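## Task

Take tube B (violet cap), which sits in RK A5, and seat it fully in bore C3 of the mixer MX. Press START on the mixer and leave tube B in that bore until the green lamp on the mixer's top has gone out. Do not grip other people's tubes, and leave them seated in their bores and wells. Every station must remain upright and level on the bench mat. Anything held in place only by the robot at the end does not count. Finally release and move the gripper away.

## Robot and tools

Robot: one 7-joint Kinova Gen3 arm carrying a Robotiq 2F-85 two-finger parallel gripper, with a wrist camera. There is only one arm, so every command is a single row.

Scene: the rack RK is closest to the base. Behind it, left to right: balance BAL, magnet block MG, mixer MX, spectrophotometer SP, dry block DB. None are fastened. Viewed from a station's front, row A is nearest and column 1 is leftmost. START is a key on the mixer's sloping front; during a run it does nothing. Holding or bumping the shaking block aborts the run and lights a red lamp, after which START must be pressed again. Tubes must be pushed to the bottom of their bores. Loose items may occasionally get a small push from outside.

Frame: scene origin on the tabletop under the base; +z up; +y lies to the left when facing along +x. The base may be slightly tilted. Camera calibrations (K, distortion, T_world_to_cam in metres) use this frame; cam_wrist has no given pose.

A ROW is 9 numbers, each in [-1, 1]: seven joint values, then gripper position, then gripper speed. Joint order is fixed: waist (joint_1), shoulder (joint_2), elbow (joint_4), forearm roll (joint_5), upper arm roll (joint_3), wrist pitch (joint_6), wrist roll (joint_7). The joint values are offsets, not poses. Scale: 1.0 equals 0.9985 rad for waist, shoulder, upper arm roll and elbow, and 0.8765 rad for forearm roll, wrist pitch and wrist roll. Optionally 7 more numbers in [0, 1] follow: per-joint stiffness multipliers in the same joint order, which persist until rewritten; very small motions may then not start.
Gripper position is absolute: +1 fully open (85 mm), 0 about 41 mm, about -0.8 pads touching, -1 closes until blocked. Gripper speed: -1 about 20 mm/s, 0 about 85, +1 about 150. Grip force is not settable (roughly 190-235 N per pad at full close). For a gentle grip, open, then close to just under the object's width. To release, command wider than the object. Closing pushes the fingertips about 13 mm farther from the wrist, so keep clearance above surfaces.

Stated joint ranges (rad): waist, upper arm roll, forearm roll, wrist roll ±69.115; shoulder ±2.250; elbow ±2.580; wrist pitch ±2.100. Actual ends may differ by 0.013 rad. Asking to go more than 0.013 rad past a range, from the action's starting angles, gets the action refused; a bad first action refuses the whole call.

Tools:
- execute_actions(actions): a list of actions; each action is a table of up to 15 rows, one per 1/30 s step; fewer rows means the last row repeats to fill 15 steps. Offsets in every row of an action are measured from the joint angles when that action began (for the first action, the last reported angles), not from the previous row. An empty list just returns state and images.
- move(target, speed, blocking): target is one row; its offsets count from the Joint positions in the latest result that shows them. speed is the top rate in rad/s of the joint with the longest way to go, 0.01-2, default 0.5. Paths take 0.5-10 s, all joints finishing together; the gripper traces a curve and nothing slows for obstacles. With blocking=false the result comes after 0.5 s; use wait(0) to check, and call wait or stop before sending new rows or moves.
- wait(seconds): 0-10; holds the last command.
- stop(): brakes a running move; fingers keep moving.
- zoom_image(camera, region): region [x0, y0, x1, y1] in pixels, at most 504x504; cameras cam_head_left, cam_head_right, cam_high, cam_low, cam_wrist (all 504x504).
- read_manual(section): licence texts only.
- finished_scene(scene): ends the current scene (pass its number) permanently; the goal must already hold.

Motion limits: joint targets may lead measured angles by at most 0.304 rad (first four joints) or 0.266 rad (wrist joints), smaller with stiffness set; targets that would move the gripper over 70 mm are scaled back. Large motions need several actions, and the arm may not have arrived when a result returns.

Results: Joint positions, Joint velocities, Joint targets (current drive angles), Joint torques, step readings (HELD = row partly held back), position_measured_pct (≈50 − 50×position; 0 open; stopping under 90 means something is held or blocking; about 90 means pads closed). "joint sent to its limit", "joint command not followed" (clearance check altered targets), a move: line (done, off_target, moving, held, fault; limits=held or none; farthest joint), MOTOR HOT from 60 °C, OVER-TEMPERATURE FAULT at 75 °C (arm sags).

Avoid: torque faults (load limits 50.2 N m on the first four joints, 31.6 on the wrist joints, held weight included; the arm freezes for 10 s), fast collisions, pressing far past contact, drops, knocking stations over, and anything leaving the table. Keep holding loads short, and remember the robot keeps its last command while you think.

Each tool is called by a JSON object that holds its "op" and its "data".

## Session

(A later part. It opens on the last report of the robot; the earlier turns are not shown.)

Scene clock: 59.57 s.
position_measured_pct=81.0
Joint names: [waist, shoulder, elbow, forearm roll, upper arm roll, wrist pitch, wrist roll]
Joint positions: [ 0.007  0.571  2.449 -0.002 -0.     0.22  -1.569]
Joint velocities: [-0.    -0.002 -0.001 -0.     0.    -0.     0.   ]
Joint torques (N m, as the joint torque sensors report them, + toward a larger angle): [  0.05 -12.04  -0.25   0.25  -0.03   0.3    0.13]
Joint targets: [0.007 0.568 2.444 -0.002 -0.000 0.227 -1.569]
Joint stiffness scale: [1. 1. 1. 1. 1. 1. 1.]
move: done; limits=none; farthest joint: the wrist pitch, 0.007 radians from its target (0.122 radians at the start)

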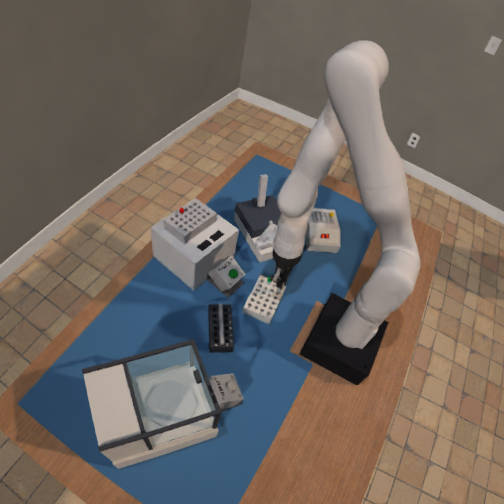

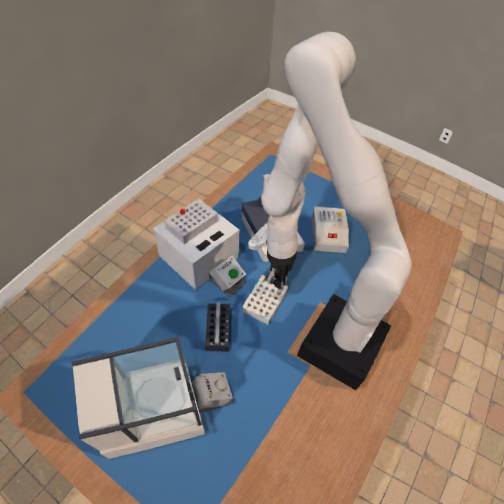

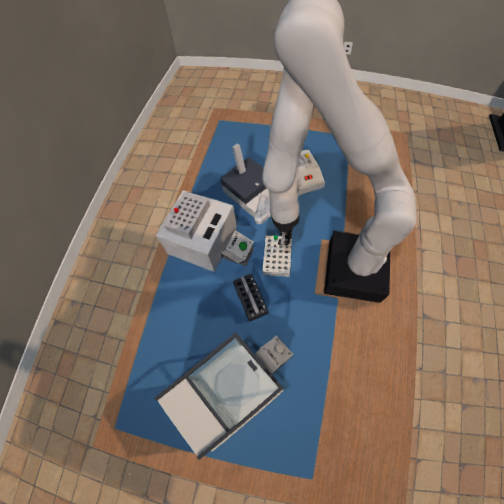

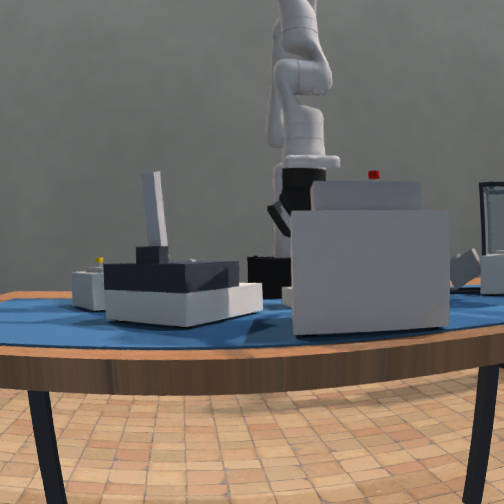

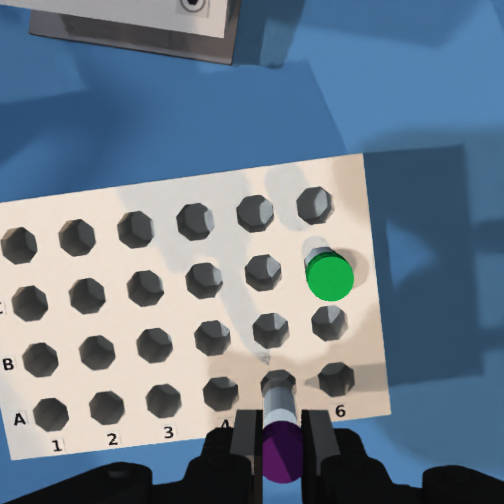

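{"op": "move", "data": {"target": [0,-0.125,-0.03,0,0,0.175,0,-0.68,-0.5], "speed": 0.2}}

{"op": "move", "data": {"target": [0,-0.41,-0.245,0,0,0.75,0,-0.68,-0.5]}}

{"op": "move", "data": {"target": [0,0.615,-0.93,0,0,0.36,0,-0.68,-0.5]}}

Scene clock: 66.77 s.
position_measured_pct=81.0
Joint names: [waist, shoulder, elbow, forearm roll, upper arm roll, wrist pitch, wrist roll]
Joint positions: [ 0.007  0.449  2.424 -0.002 -0.     0.366 -1.569]
Joint velocities: [-0.001 -0.004  0.    -0.    -0.     0.001 -0.001]
Joint torques (N m, as the joint torque sensors report them, + toward a larger angle): [  0.05 -11.2   -1.51   0.21  -0.02   0.26   0.12]
Joint targets: [0.007 0.446 2.419 -0.002 -0.000 0.373 -1.569]
Joint stiffness scale: [1. 1. 1. 1. 1. 1. 1.]
move: done; limits=none; farthest joint: the wrist pitch, 0.007 radians from its target (0.154 radians at the start)

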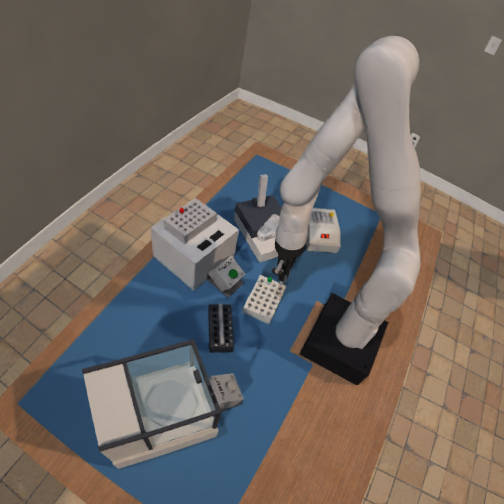

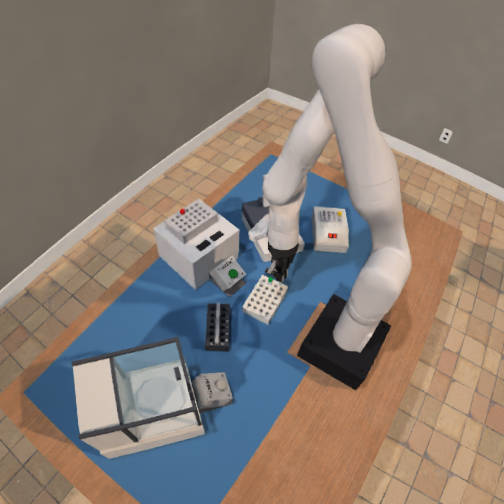

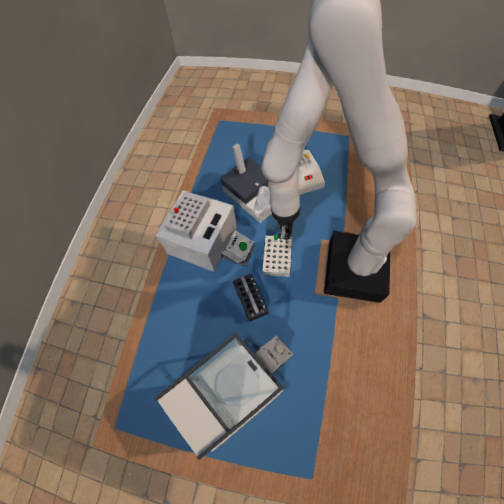

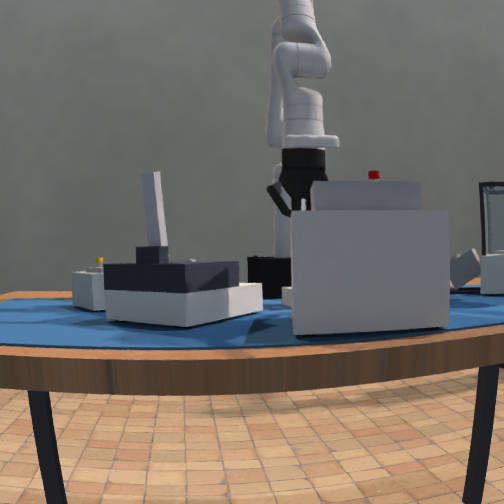

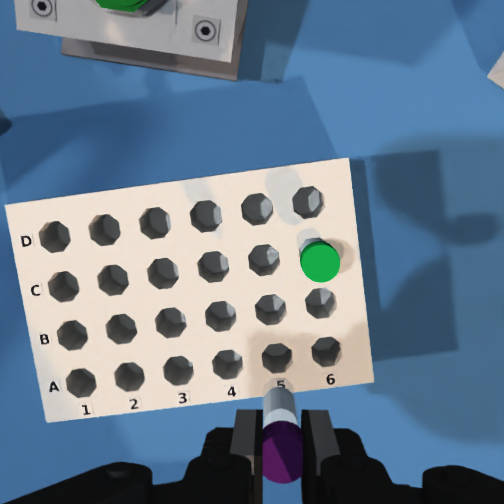

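Scene clock: 68.70 s.
position_measured_pct=81.0
Joint names: [waist, shoulder, elbow, forearm roll, upper arm roll, wrist pitch, wrist roll]
Joint positions: [ 0.007  0.042  2.185 -0.002 -0.     1.017 -1.569]
Joint velocities: [ 0.001 -0.001  0.001 -0.     0.     0.001  0.001]
Joint torques (N m, as the joint torque sensors report them, + toward a larger angle): [-0.09 -7.77 -6.06  0.2  -0.22  0.33  0.06]
Joint targets: [0.007 0.039 2.180 -0.002 -0.000 1.024 -1.569]
Joint stiffness scale: [1. 1. 1. 1. 1. 1. 1.]
move: done; limits=none; farthest joint: the wrist pitch, 0.007 radians from its target (0.657 radians at the start)

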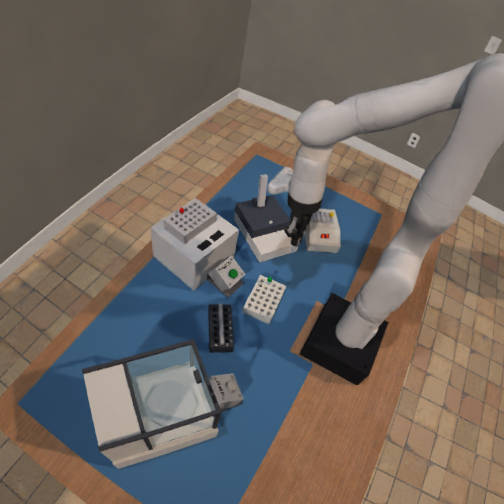

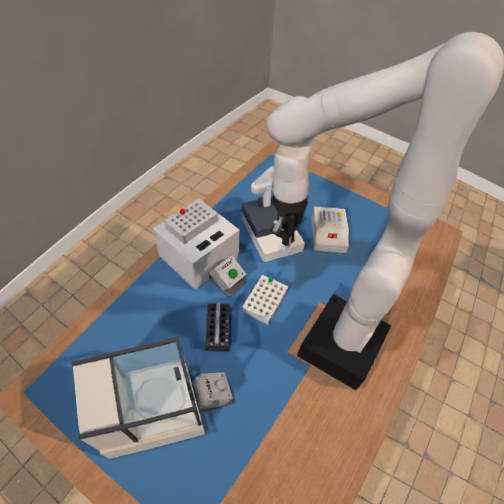

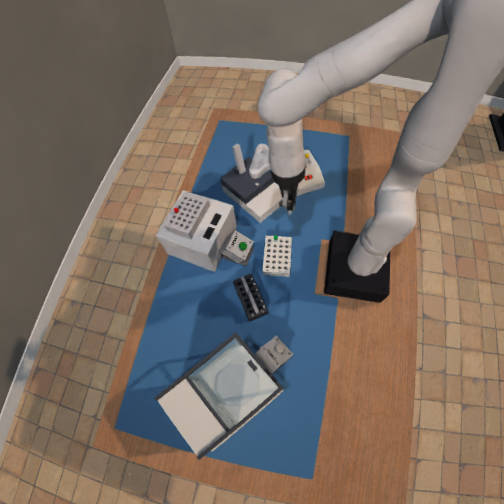

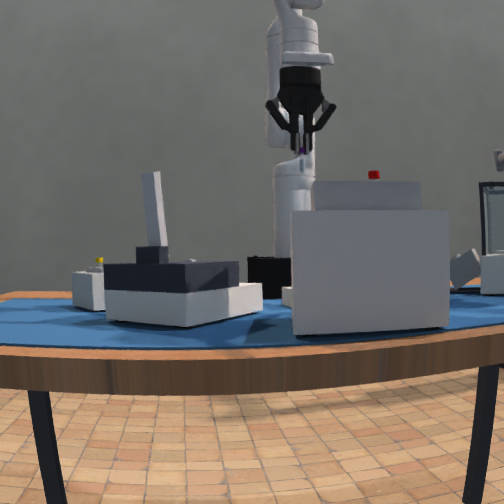

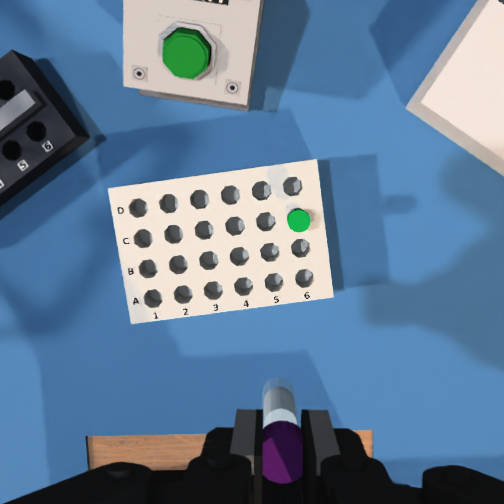

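Scene clock: 71.17 s.
position_measured_pct=81.0
Joint names: [waist, shoulder, elbow, forearm roll, upper arm roll, wrist pitch, wrist roll]
Joint positions: [ 0.007  0.654  1.261 -0.002 -0.     1.325 -1.569]
Joint velocities: [-0.     0.003 -0.     0.     0.    -0.    -0.   ]
Joint torques (N m, as the joint torque sensors report them, + toward a larger angle): [  0.08 -20.58  -7.51   0.19   0.25   0.31   0.19]
Joint targets: [0.007 0.657 1.256 -0.002 -0.000 1.332 -1.569]
Joint stiffness scale: [1. 1. 1. 1. 1. 1. 1.]
move: done; limits=none; farthest joint: the wrist pitch, 0.007 radians from its target (0.316 radians at the start)

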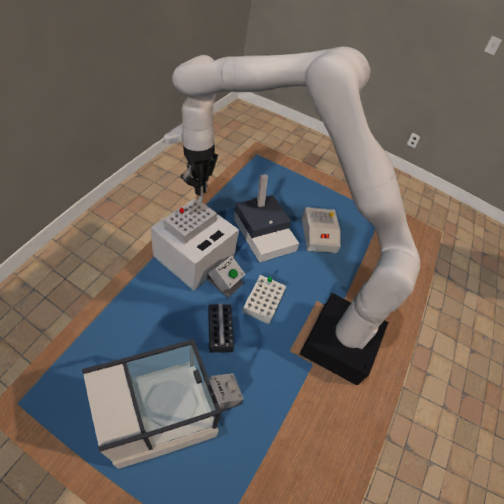

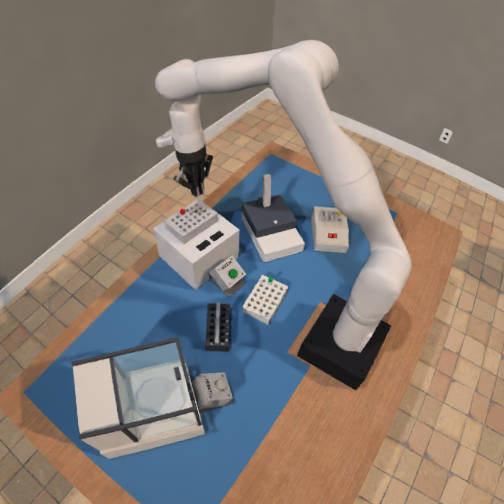

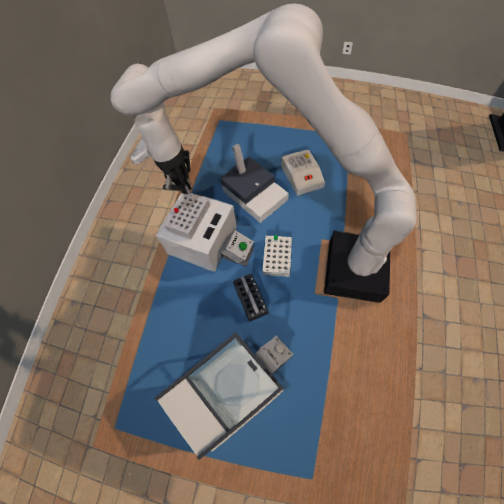

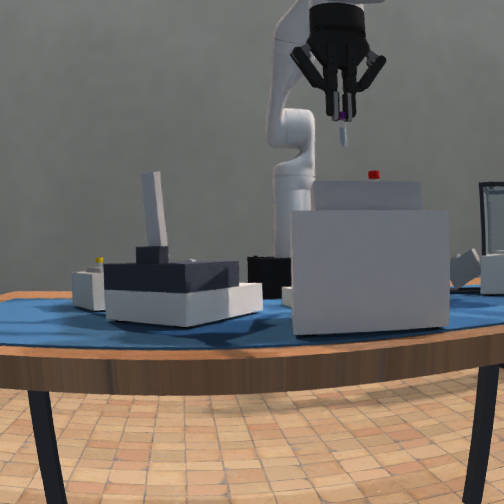

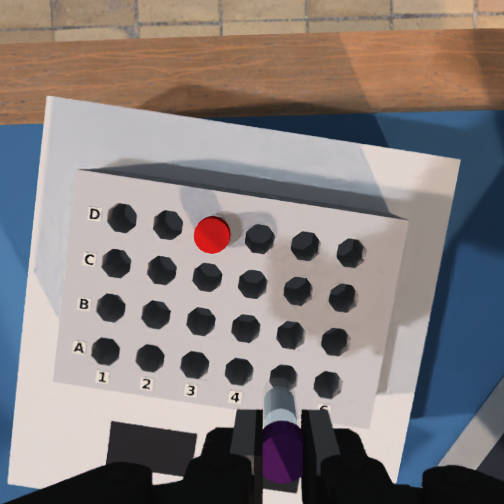

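{"op": "move", "data": {"target": [-0.059,0.106,-0.057,0,0,-0.067,0,-0.68,-0.5], "speed": 0.2}}

{"op": "zoom_image", "data": {"camera": "cam_low", "region": [310,100,430,220]}}

Scene clock: 81.43 s.
position_measured_pct=81.0
Joint names: [waist, shoulder, elbow, forearm roll, upper arm roll, wrist pitch, wrist roll]
Joint positions: [-0.048  0.757  1.209 -0.002 -0.     1.273 -1.569]
Joint velocities: [ 0.001  0.002 -0.    -0.     0.     0.    -0.002]
Joint torques (N m, as the joint torque sensors report them, + toward a larger angle): [  0.16 -22.07  -7.46   0.25   0.25   0.26   0.1 ]
Joint targets: [-0.052 0.759 1.204 -0.002 -0.000 1.266 -1.569]
Joint stiffness scale: [1. 1. 1. 1. 1. 1. 1.]
move: done; limits=none; farthest joint: the wrist pitch, 0.007 radians from its target (0.059 radians at the start)

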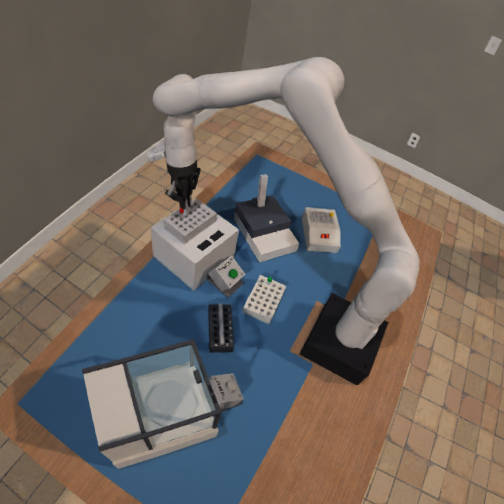

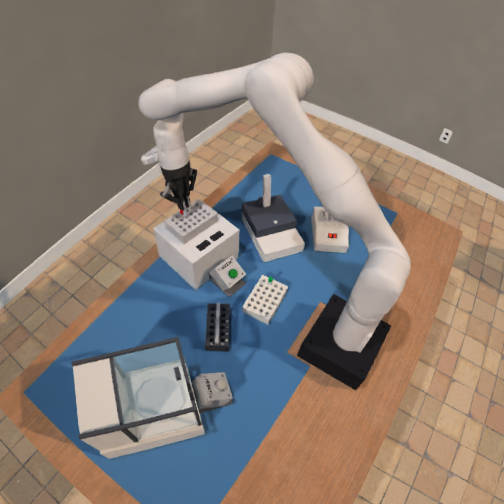

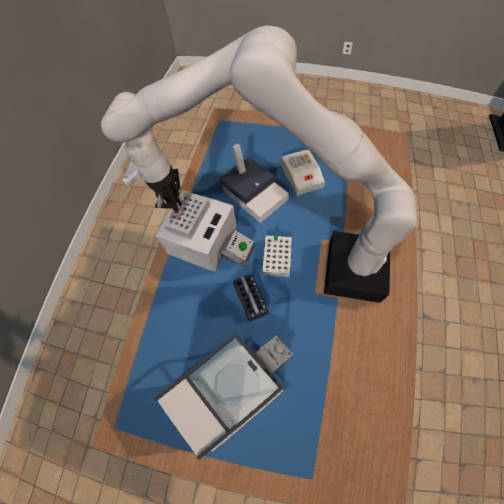

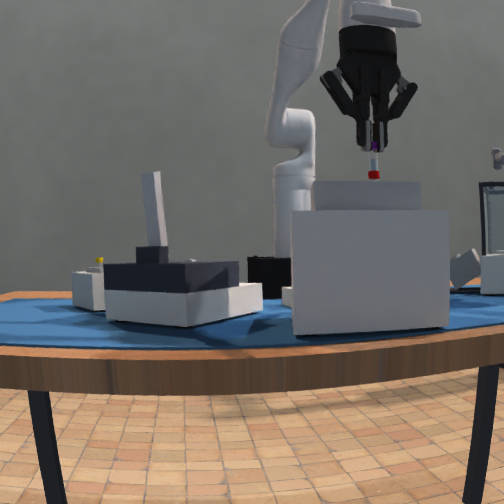

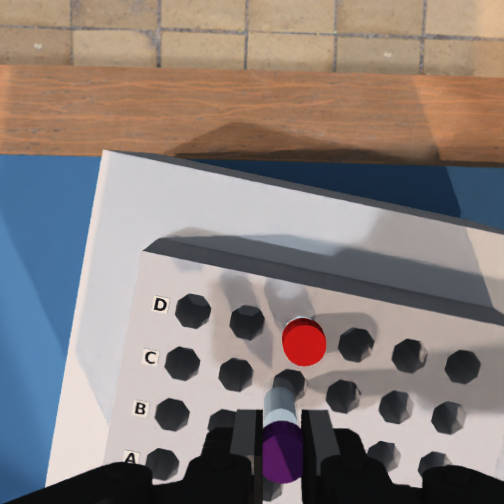

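Region (310, 100, 430, 220) of cam_low's 504x504 image, scaled by 4.200, with more detail than that image has.

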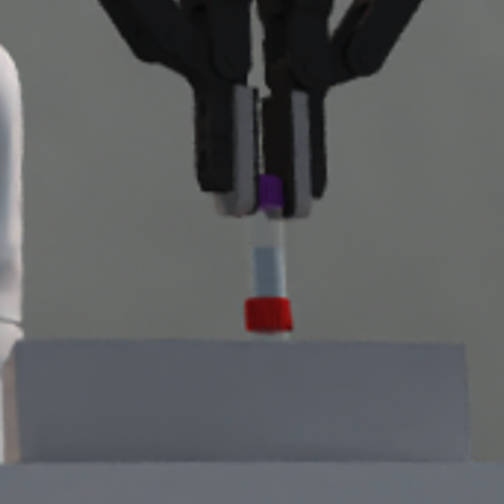

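{"op": "move", "data": {"target": [0.0115,-0.014,0.0376,0,0,-0.0325,0,-0.68,-0.5], "speed": 0.1}}

{"op": "zoom_image", "data": {"camera": "cam_wrist", "region": [150,270,400,500]}}

Scene clock: 87.50 s.
position_measured_pct=81.0
Joint names: [waist, shoulder, elbow, forearm roll, upper arm roll, wrist pitch, wrist roll]
Joint positions: [-0.04   0.745  1.241 -0.002 -0.     1.252 -1.569]
Joint velocities: [-0.    -0.003  0.002 -0.001  0.    -0.     0.001]
Joint torques (N m, as the joint torque sensors report them, + toward a larger angle): [  0.41 -21.47  -7.06   0.32   0.23   0.3    0.18]
Joint targets: [-0.036 0.743 1.246 -0.002 -0.000 1.245 -1.569]
Joint stiffness scale: [1. 1. 1. 1. 1. 1. 1.]
move: done; limits=none; farthest joint: the wrist pitch, 0.007 radians from its target (0.029 radians at the start)

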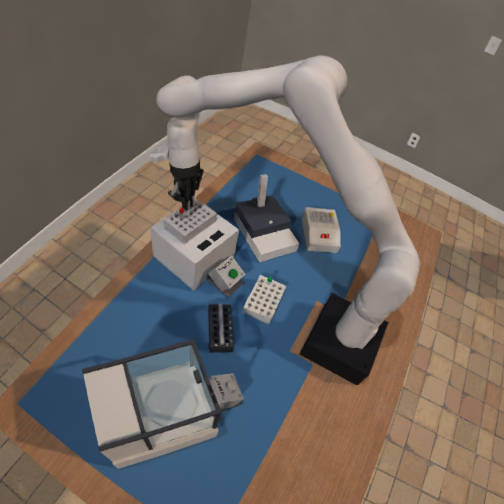

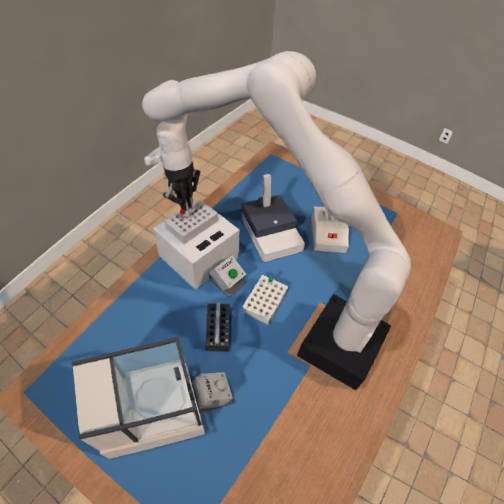

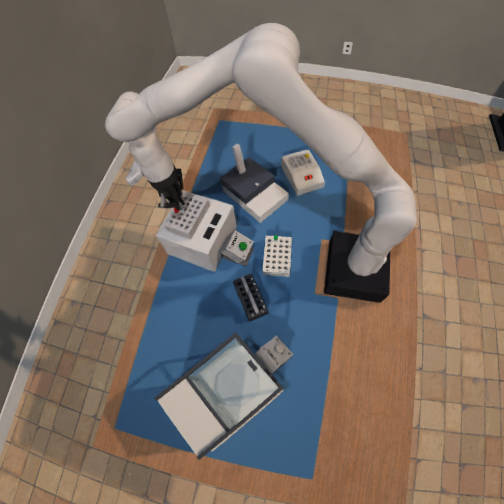

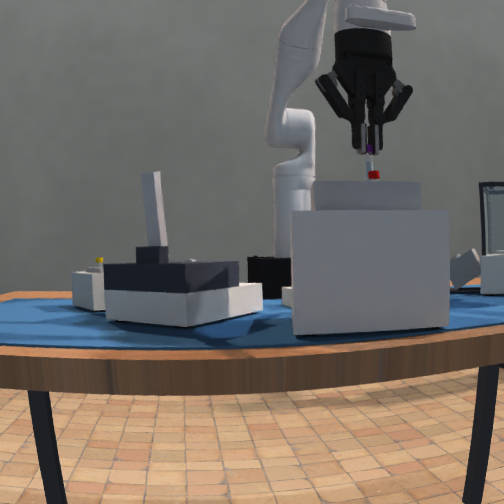

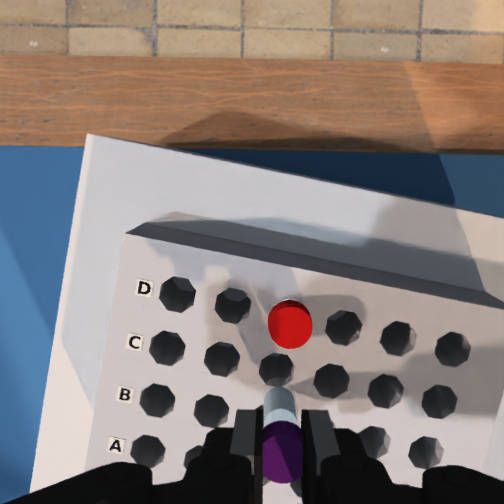

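Region (150, 270, 400, 500) of cam_wrist's 504x504 image, scaled by 2.016; it fills the top 464 rows of this view, and the rest is white.

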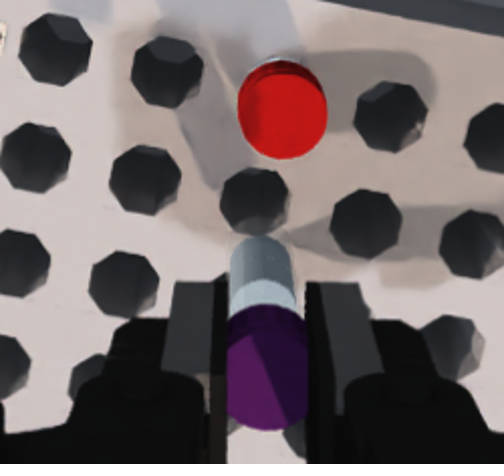

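{"op": "move", "data": {"target": [0,0.012,0.015,0,0,-0.03,0,-0.68,-0.5], "speed": 0.05}}

{"op": "zoom_image", "data": {"camera": "cam_head_right", "region": [160,185,220,245]}}

{"op": "zoom_image", "data": {"camera": "cam_low", "region": [330,120,410,200]}}

Scene clock: 94.30 s.
position_measured_pct=81.0
Joint names: [waist, shoulder, elbow, forearm roll, upper arm roll, wrist pitch, wrist roll]
Joint positions: [-0.04   0.749  1.247 -0.002 -0.     1.235 -1.569]
Joint velocities: [ 0.001  0.     0.001 -0.     0.    -0.001  0.002]
Joint torques (N m, as the joint torque sensors report them, + toward a larger angle): [  0.2  -14.8   -4.51   0.28   0.01  -0.5    0.06]
Joint targets: [-0.040 0.757 1.256 -0.002 -0.000 1.226 -1.569]
Joint stiffness scale: [1. 1. 1. 1. 1. 1. 1.]
move: done; limits=none; farthest joint: the wrist pitch, 0.010 radians from its target (0.026 radians at the start)

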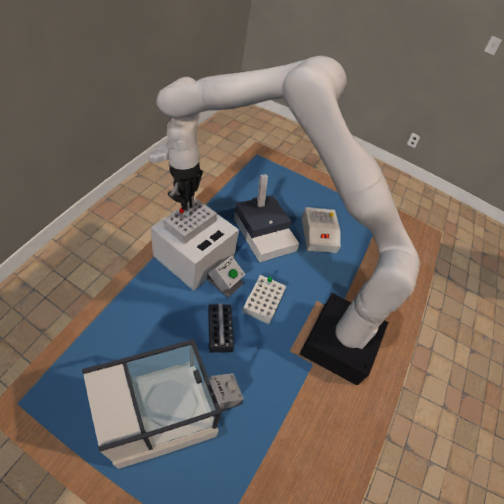

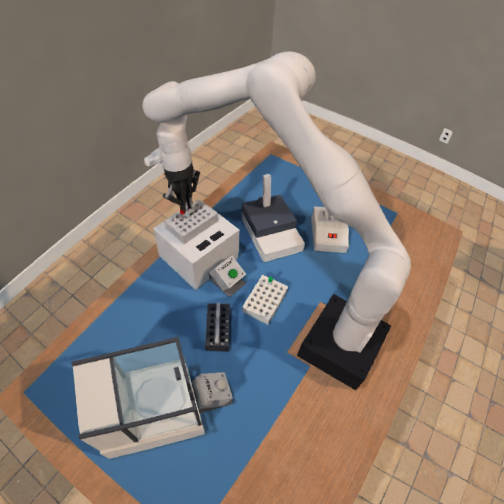

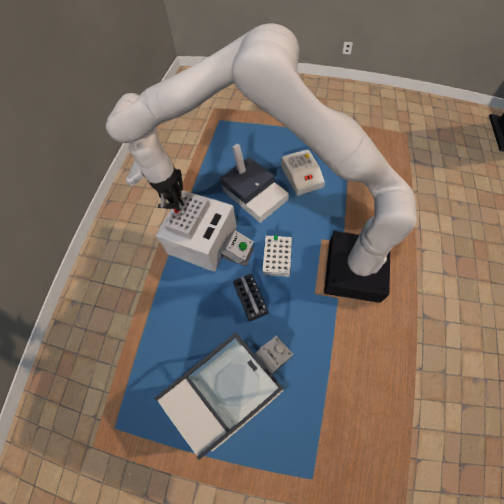

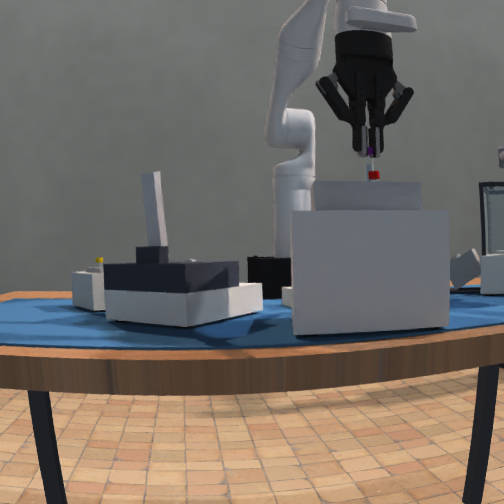

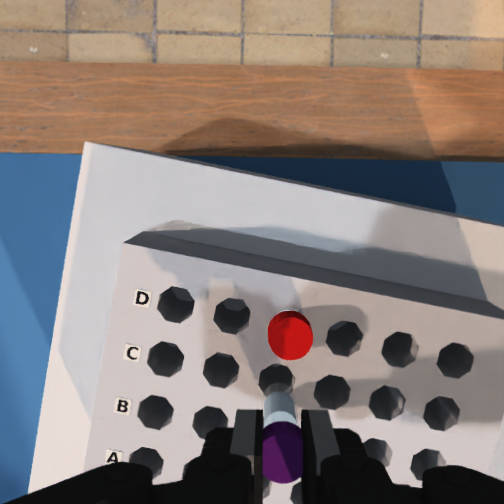

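Region (160, 185, 220, 245) of cam_head_right's 504x504 image, scaled by 8.400, with more detail than that image has.

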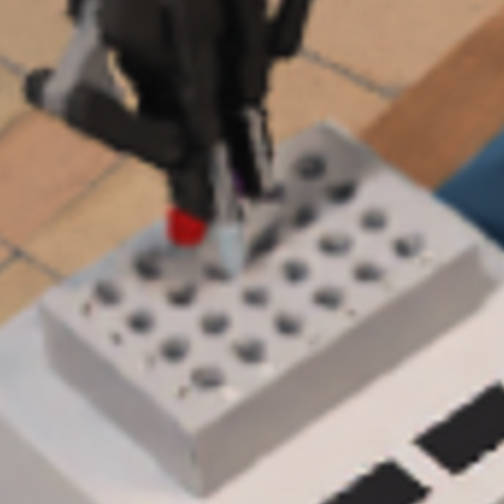

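Region (330, 120, 410, 200) of cam_low's 504x504 image, scaled by 6.300, with more detail than that image has.

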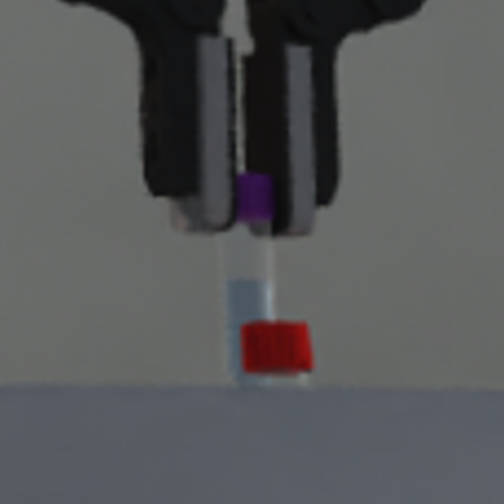

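{"op": "move", "data": {"target": [0,-0.007,-0.011,0,0,0.027,0,-0.68,-0.5], "speed": 0.05}}

{"op": "move", "data": {"target": [-0.006,0.017,-0.033,0,0,0.024,0,-0.68,-0.5], "speed": 0.05}}

{"op": "zoom_image", "data": {"camera": "cam_wrist", "region": [180,300,380,500]}}

Scene clock: 101.00 s.
position_measured_pct=81.0
Joint names: [waist, shoulder, elbow, forearm roll, upper arm roll, wrist pitch, wrist roll]
Joint positions: [-0.04   0.745  1.241 -0.002 -0.     1.252 -1.569]
Joint velocities: [-0.    -0.001  0.001  0.001  0.     0.001  0.001]
Joint torques (N m, as the joint torque sensors report them, + toward a larger angle): [  0.11 -21.57  -7.22   0.27   0.17   0.24   0.17]
Joint targets: [-0.040 0.742 1.236 -0.002 -0.000 1.259 -1.569]
Joint stiffness scale: [1. 1. 1. 1. 1. 1. 1.]
move: done; limits=none; farthest joint: the wrist pitch, 0.007 radians from its target (0.023 radians at the start)

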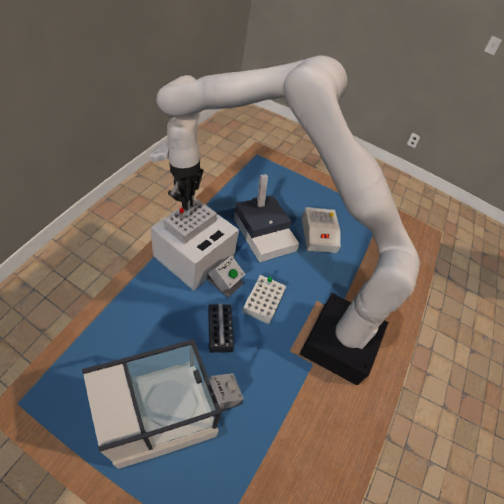

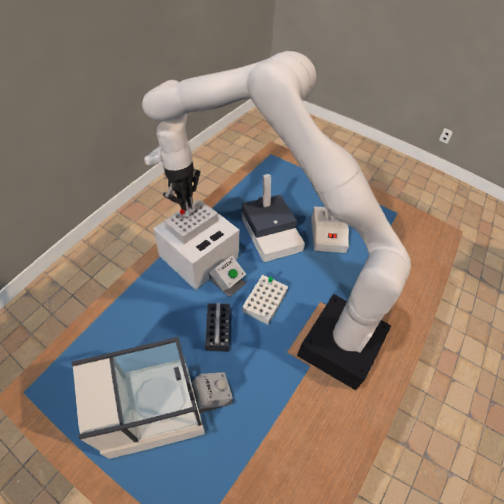

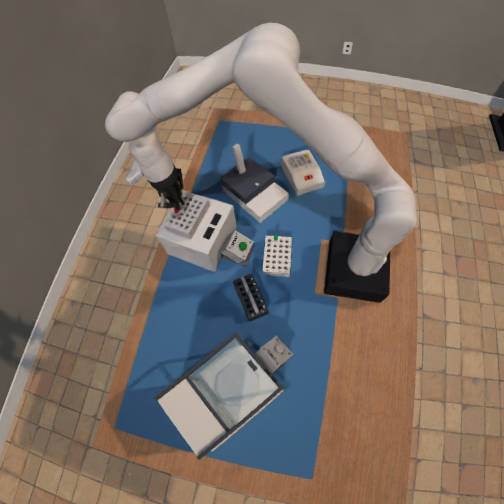

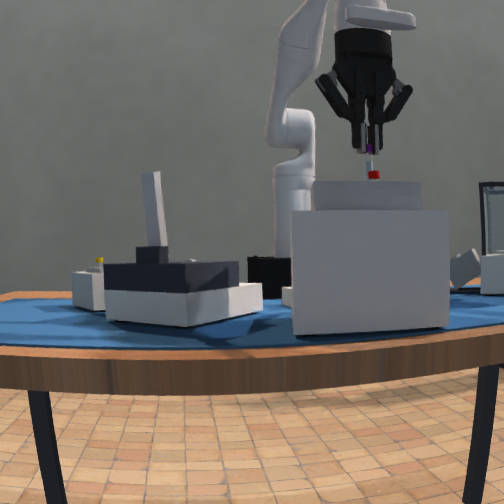

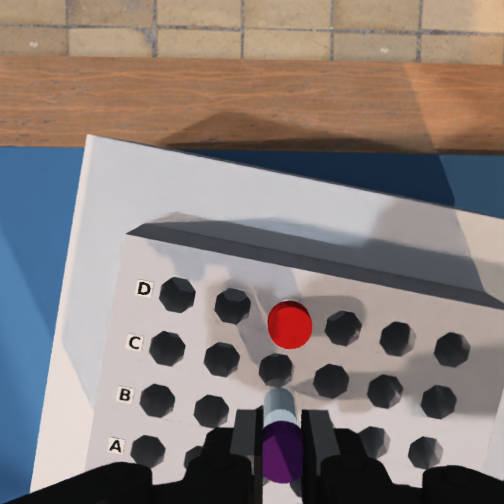

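Scene clock: 101.97 s.
position_measured_pct=81.0
Joint names: [waist, shoulder, elbow, forearm roll, upper arm roll, wrist pitch, wrist roll]
Joint positions: [-0.042  0.759  1.213 -0.002 -0.     1.266 -1.569]
Joint velocities: [-0.001  0.002 -0.001  0.     0.     0.     0.001]
Joint torques (N m, as the joint torque sensors report them, + toward a larger angle): [  0.05 -22.25  -7.16   0.24   0.18   0.25   0.14]
Joint targets: [-0.046 0.762 1.208 -0.002 -0.000 1.273 -1.569]
Joint stiffness scale: [1. 1. 1. 1. 1. 1. 1.]
move: done; limits=none; farthest joint: the wrist pitch, 0.007 radians from its target (0.021 radians at the start)

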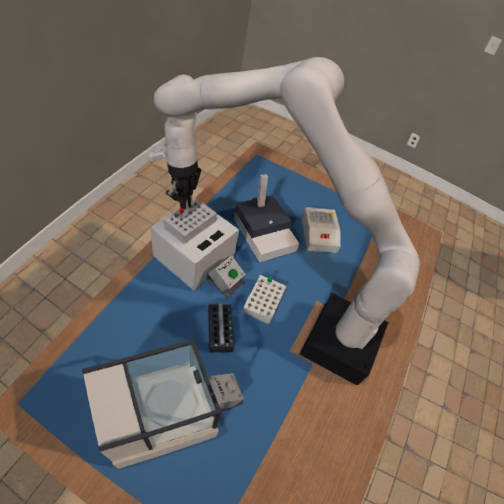

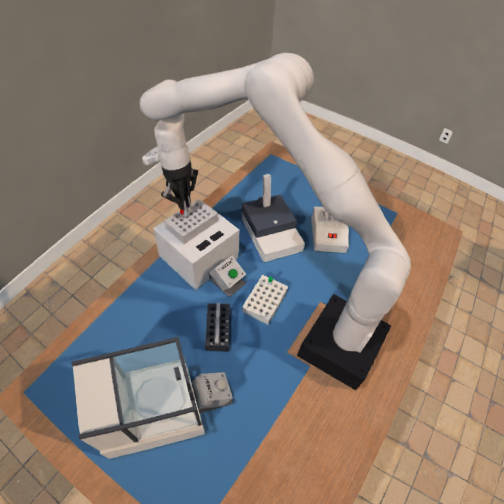

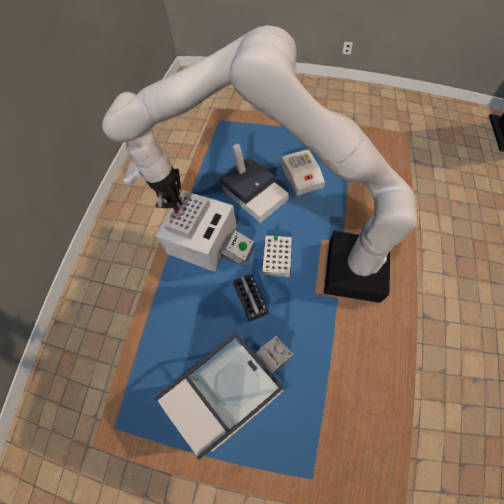

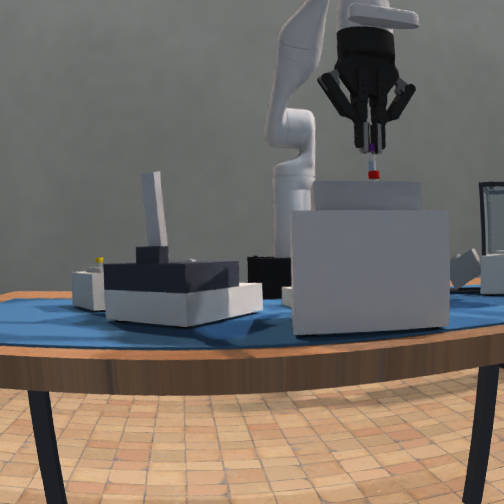

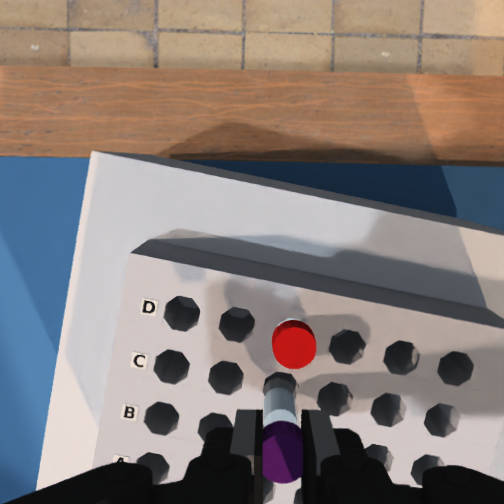

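Region (180, 300, 380, 500) of cam_wrist's 504x504 image, scaled by 2.520.

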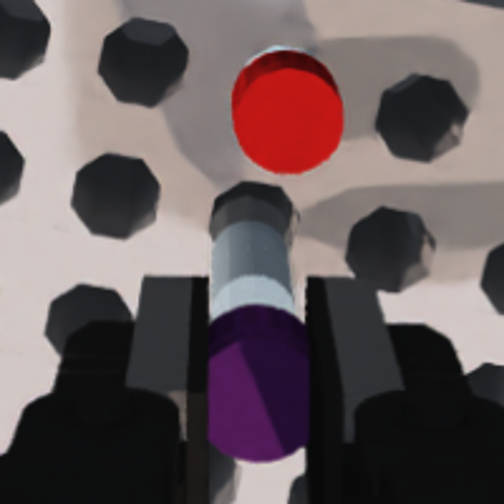

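{"op": "move", "data": {"target": [0,0.013,0.02,0,0,-0.036,0,-0.68,-0.5], "speed": 0.04}}

Scene clock: 105.17 s.
position_measured_pct=81.0
Joint names: [waist, shoulder, elbow, forearm roll, upper arm roll, wrist pitch, wrist roll]
Joint positions: [-0.042  0.769  1.228 -0.002 -0.     1.241 -1.569]
Joint velocities: [ 0.002  0.002  0.001  0.001 -0.001 -0.003  0.001]
Joint torques (N m, as the joint torque sensors report them, + toward a larger angle): [ -0.51 -21.79  -7.    -0.05  -0.38   0.26   0.12]
Joint targets: [-0.042 0.772 1.233 -0.002 -0.000 1.235 -1.569]
Joint stiffness scale: [1. 1. 1. 1. 1. 1. 1.]
move: done; limits=none; farthest joint: the wrist pitch, 0.007 radians from its target (0.032 radians at the start)

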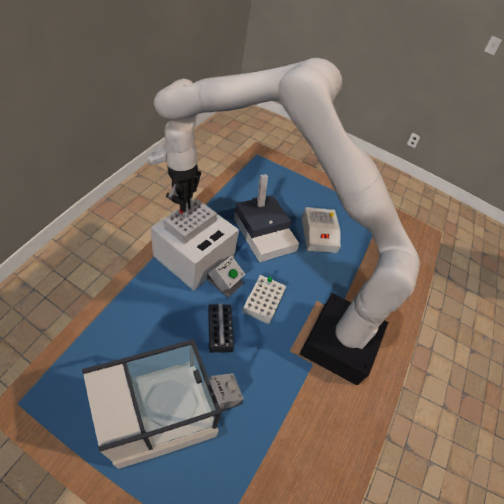

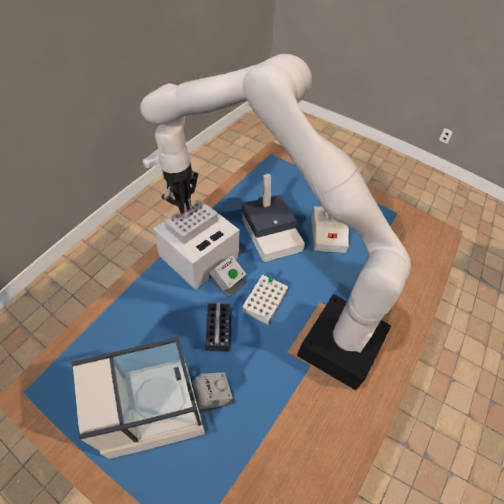

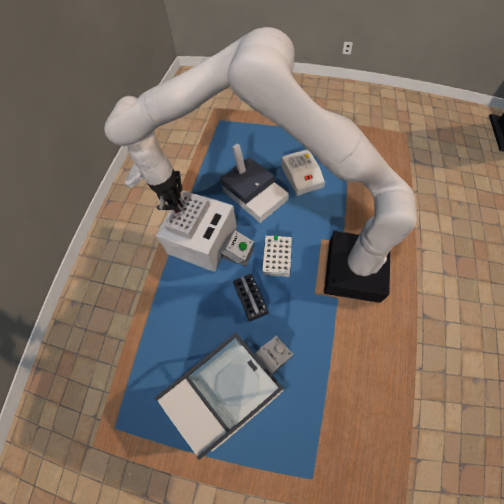

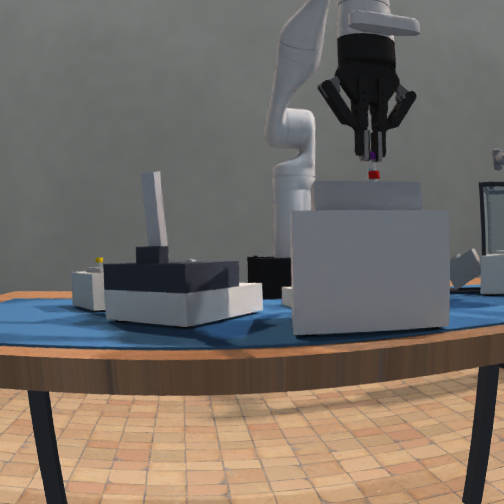

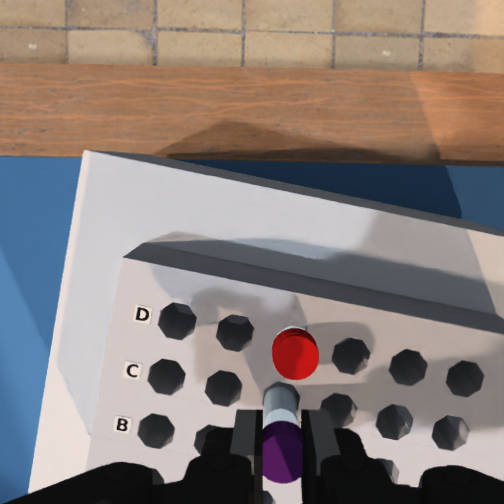

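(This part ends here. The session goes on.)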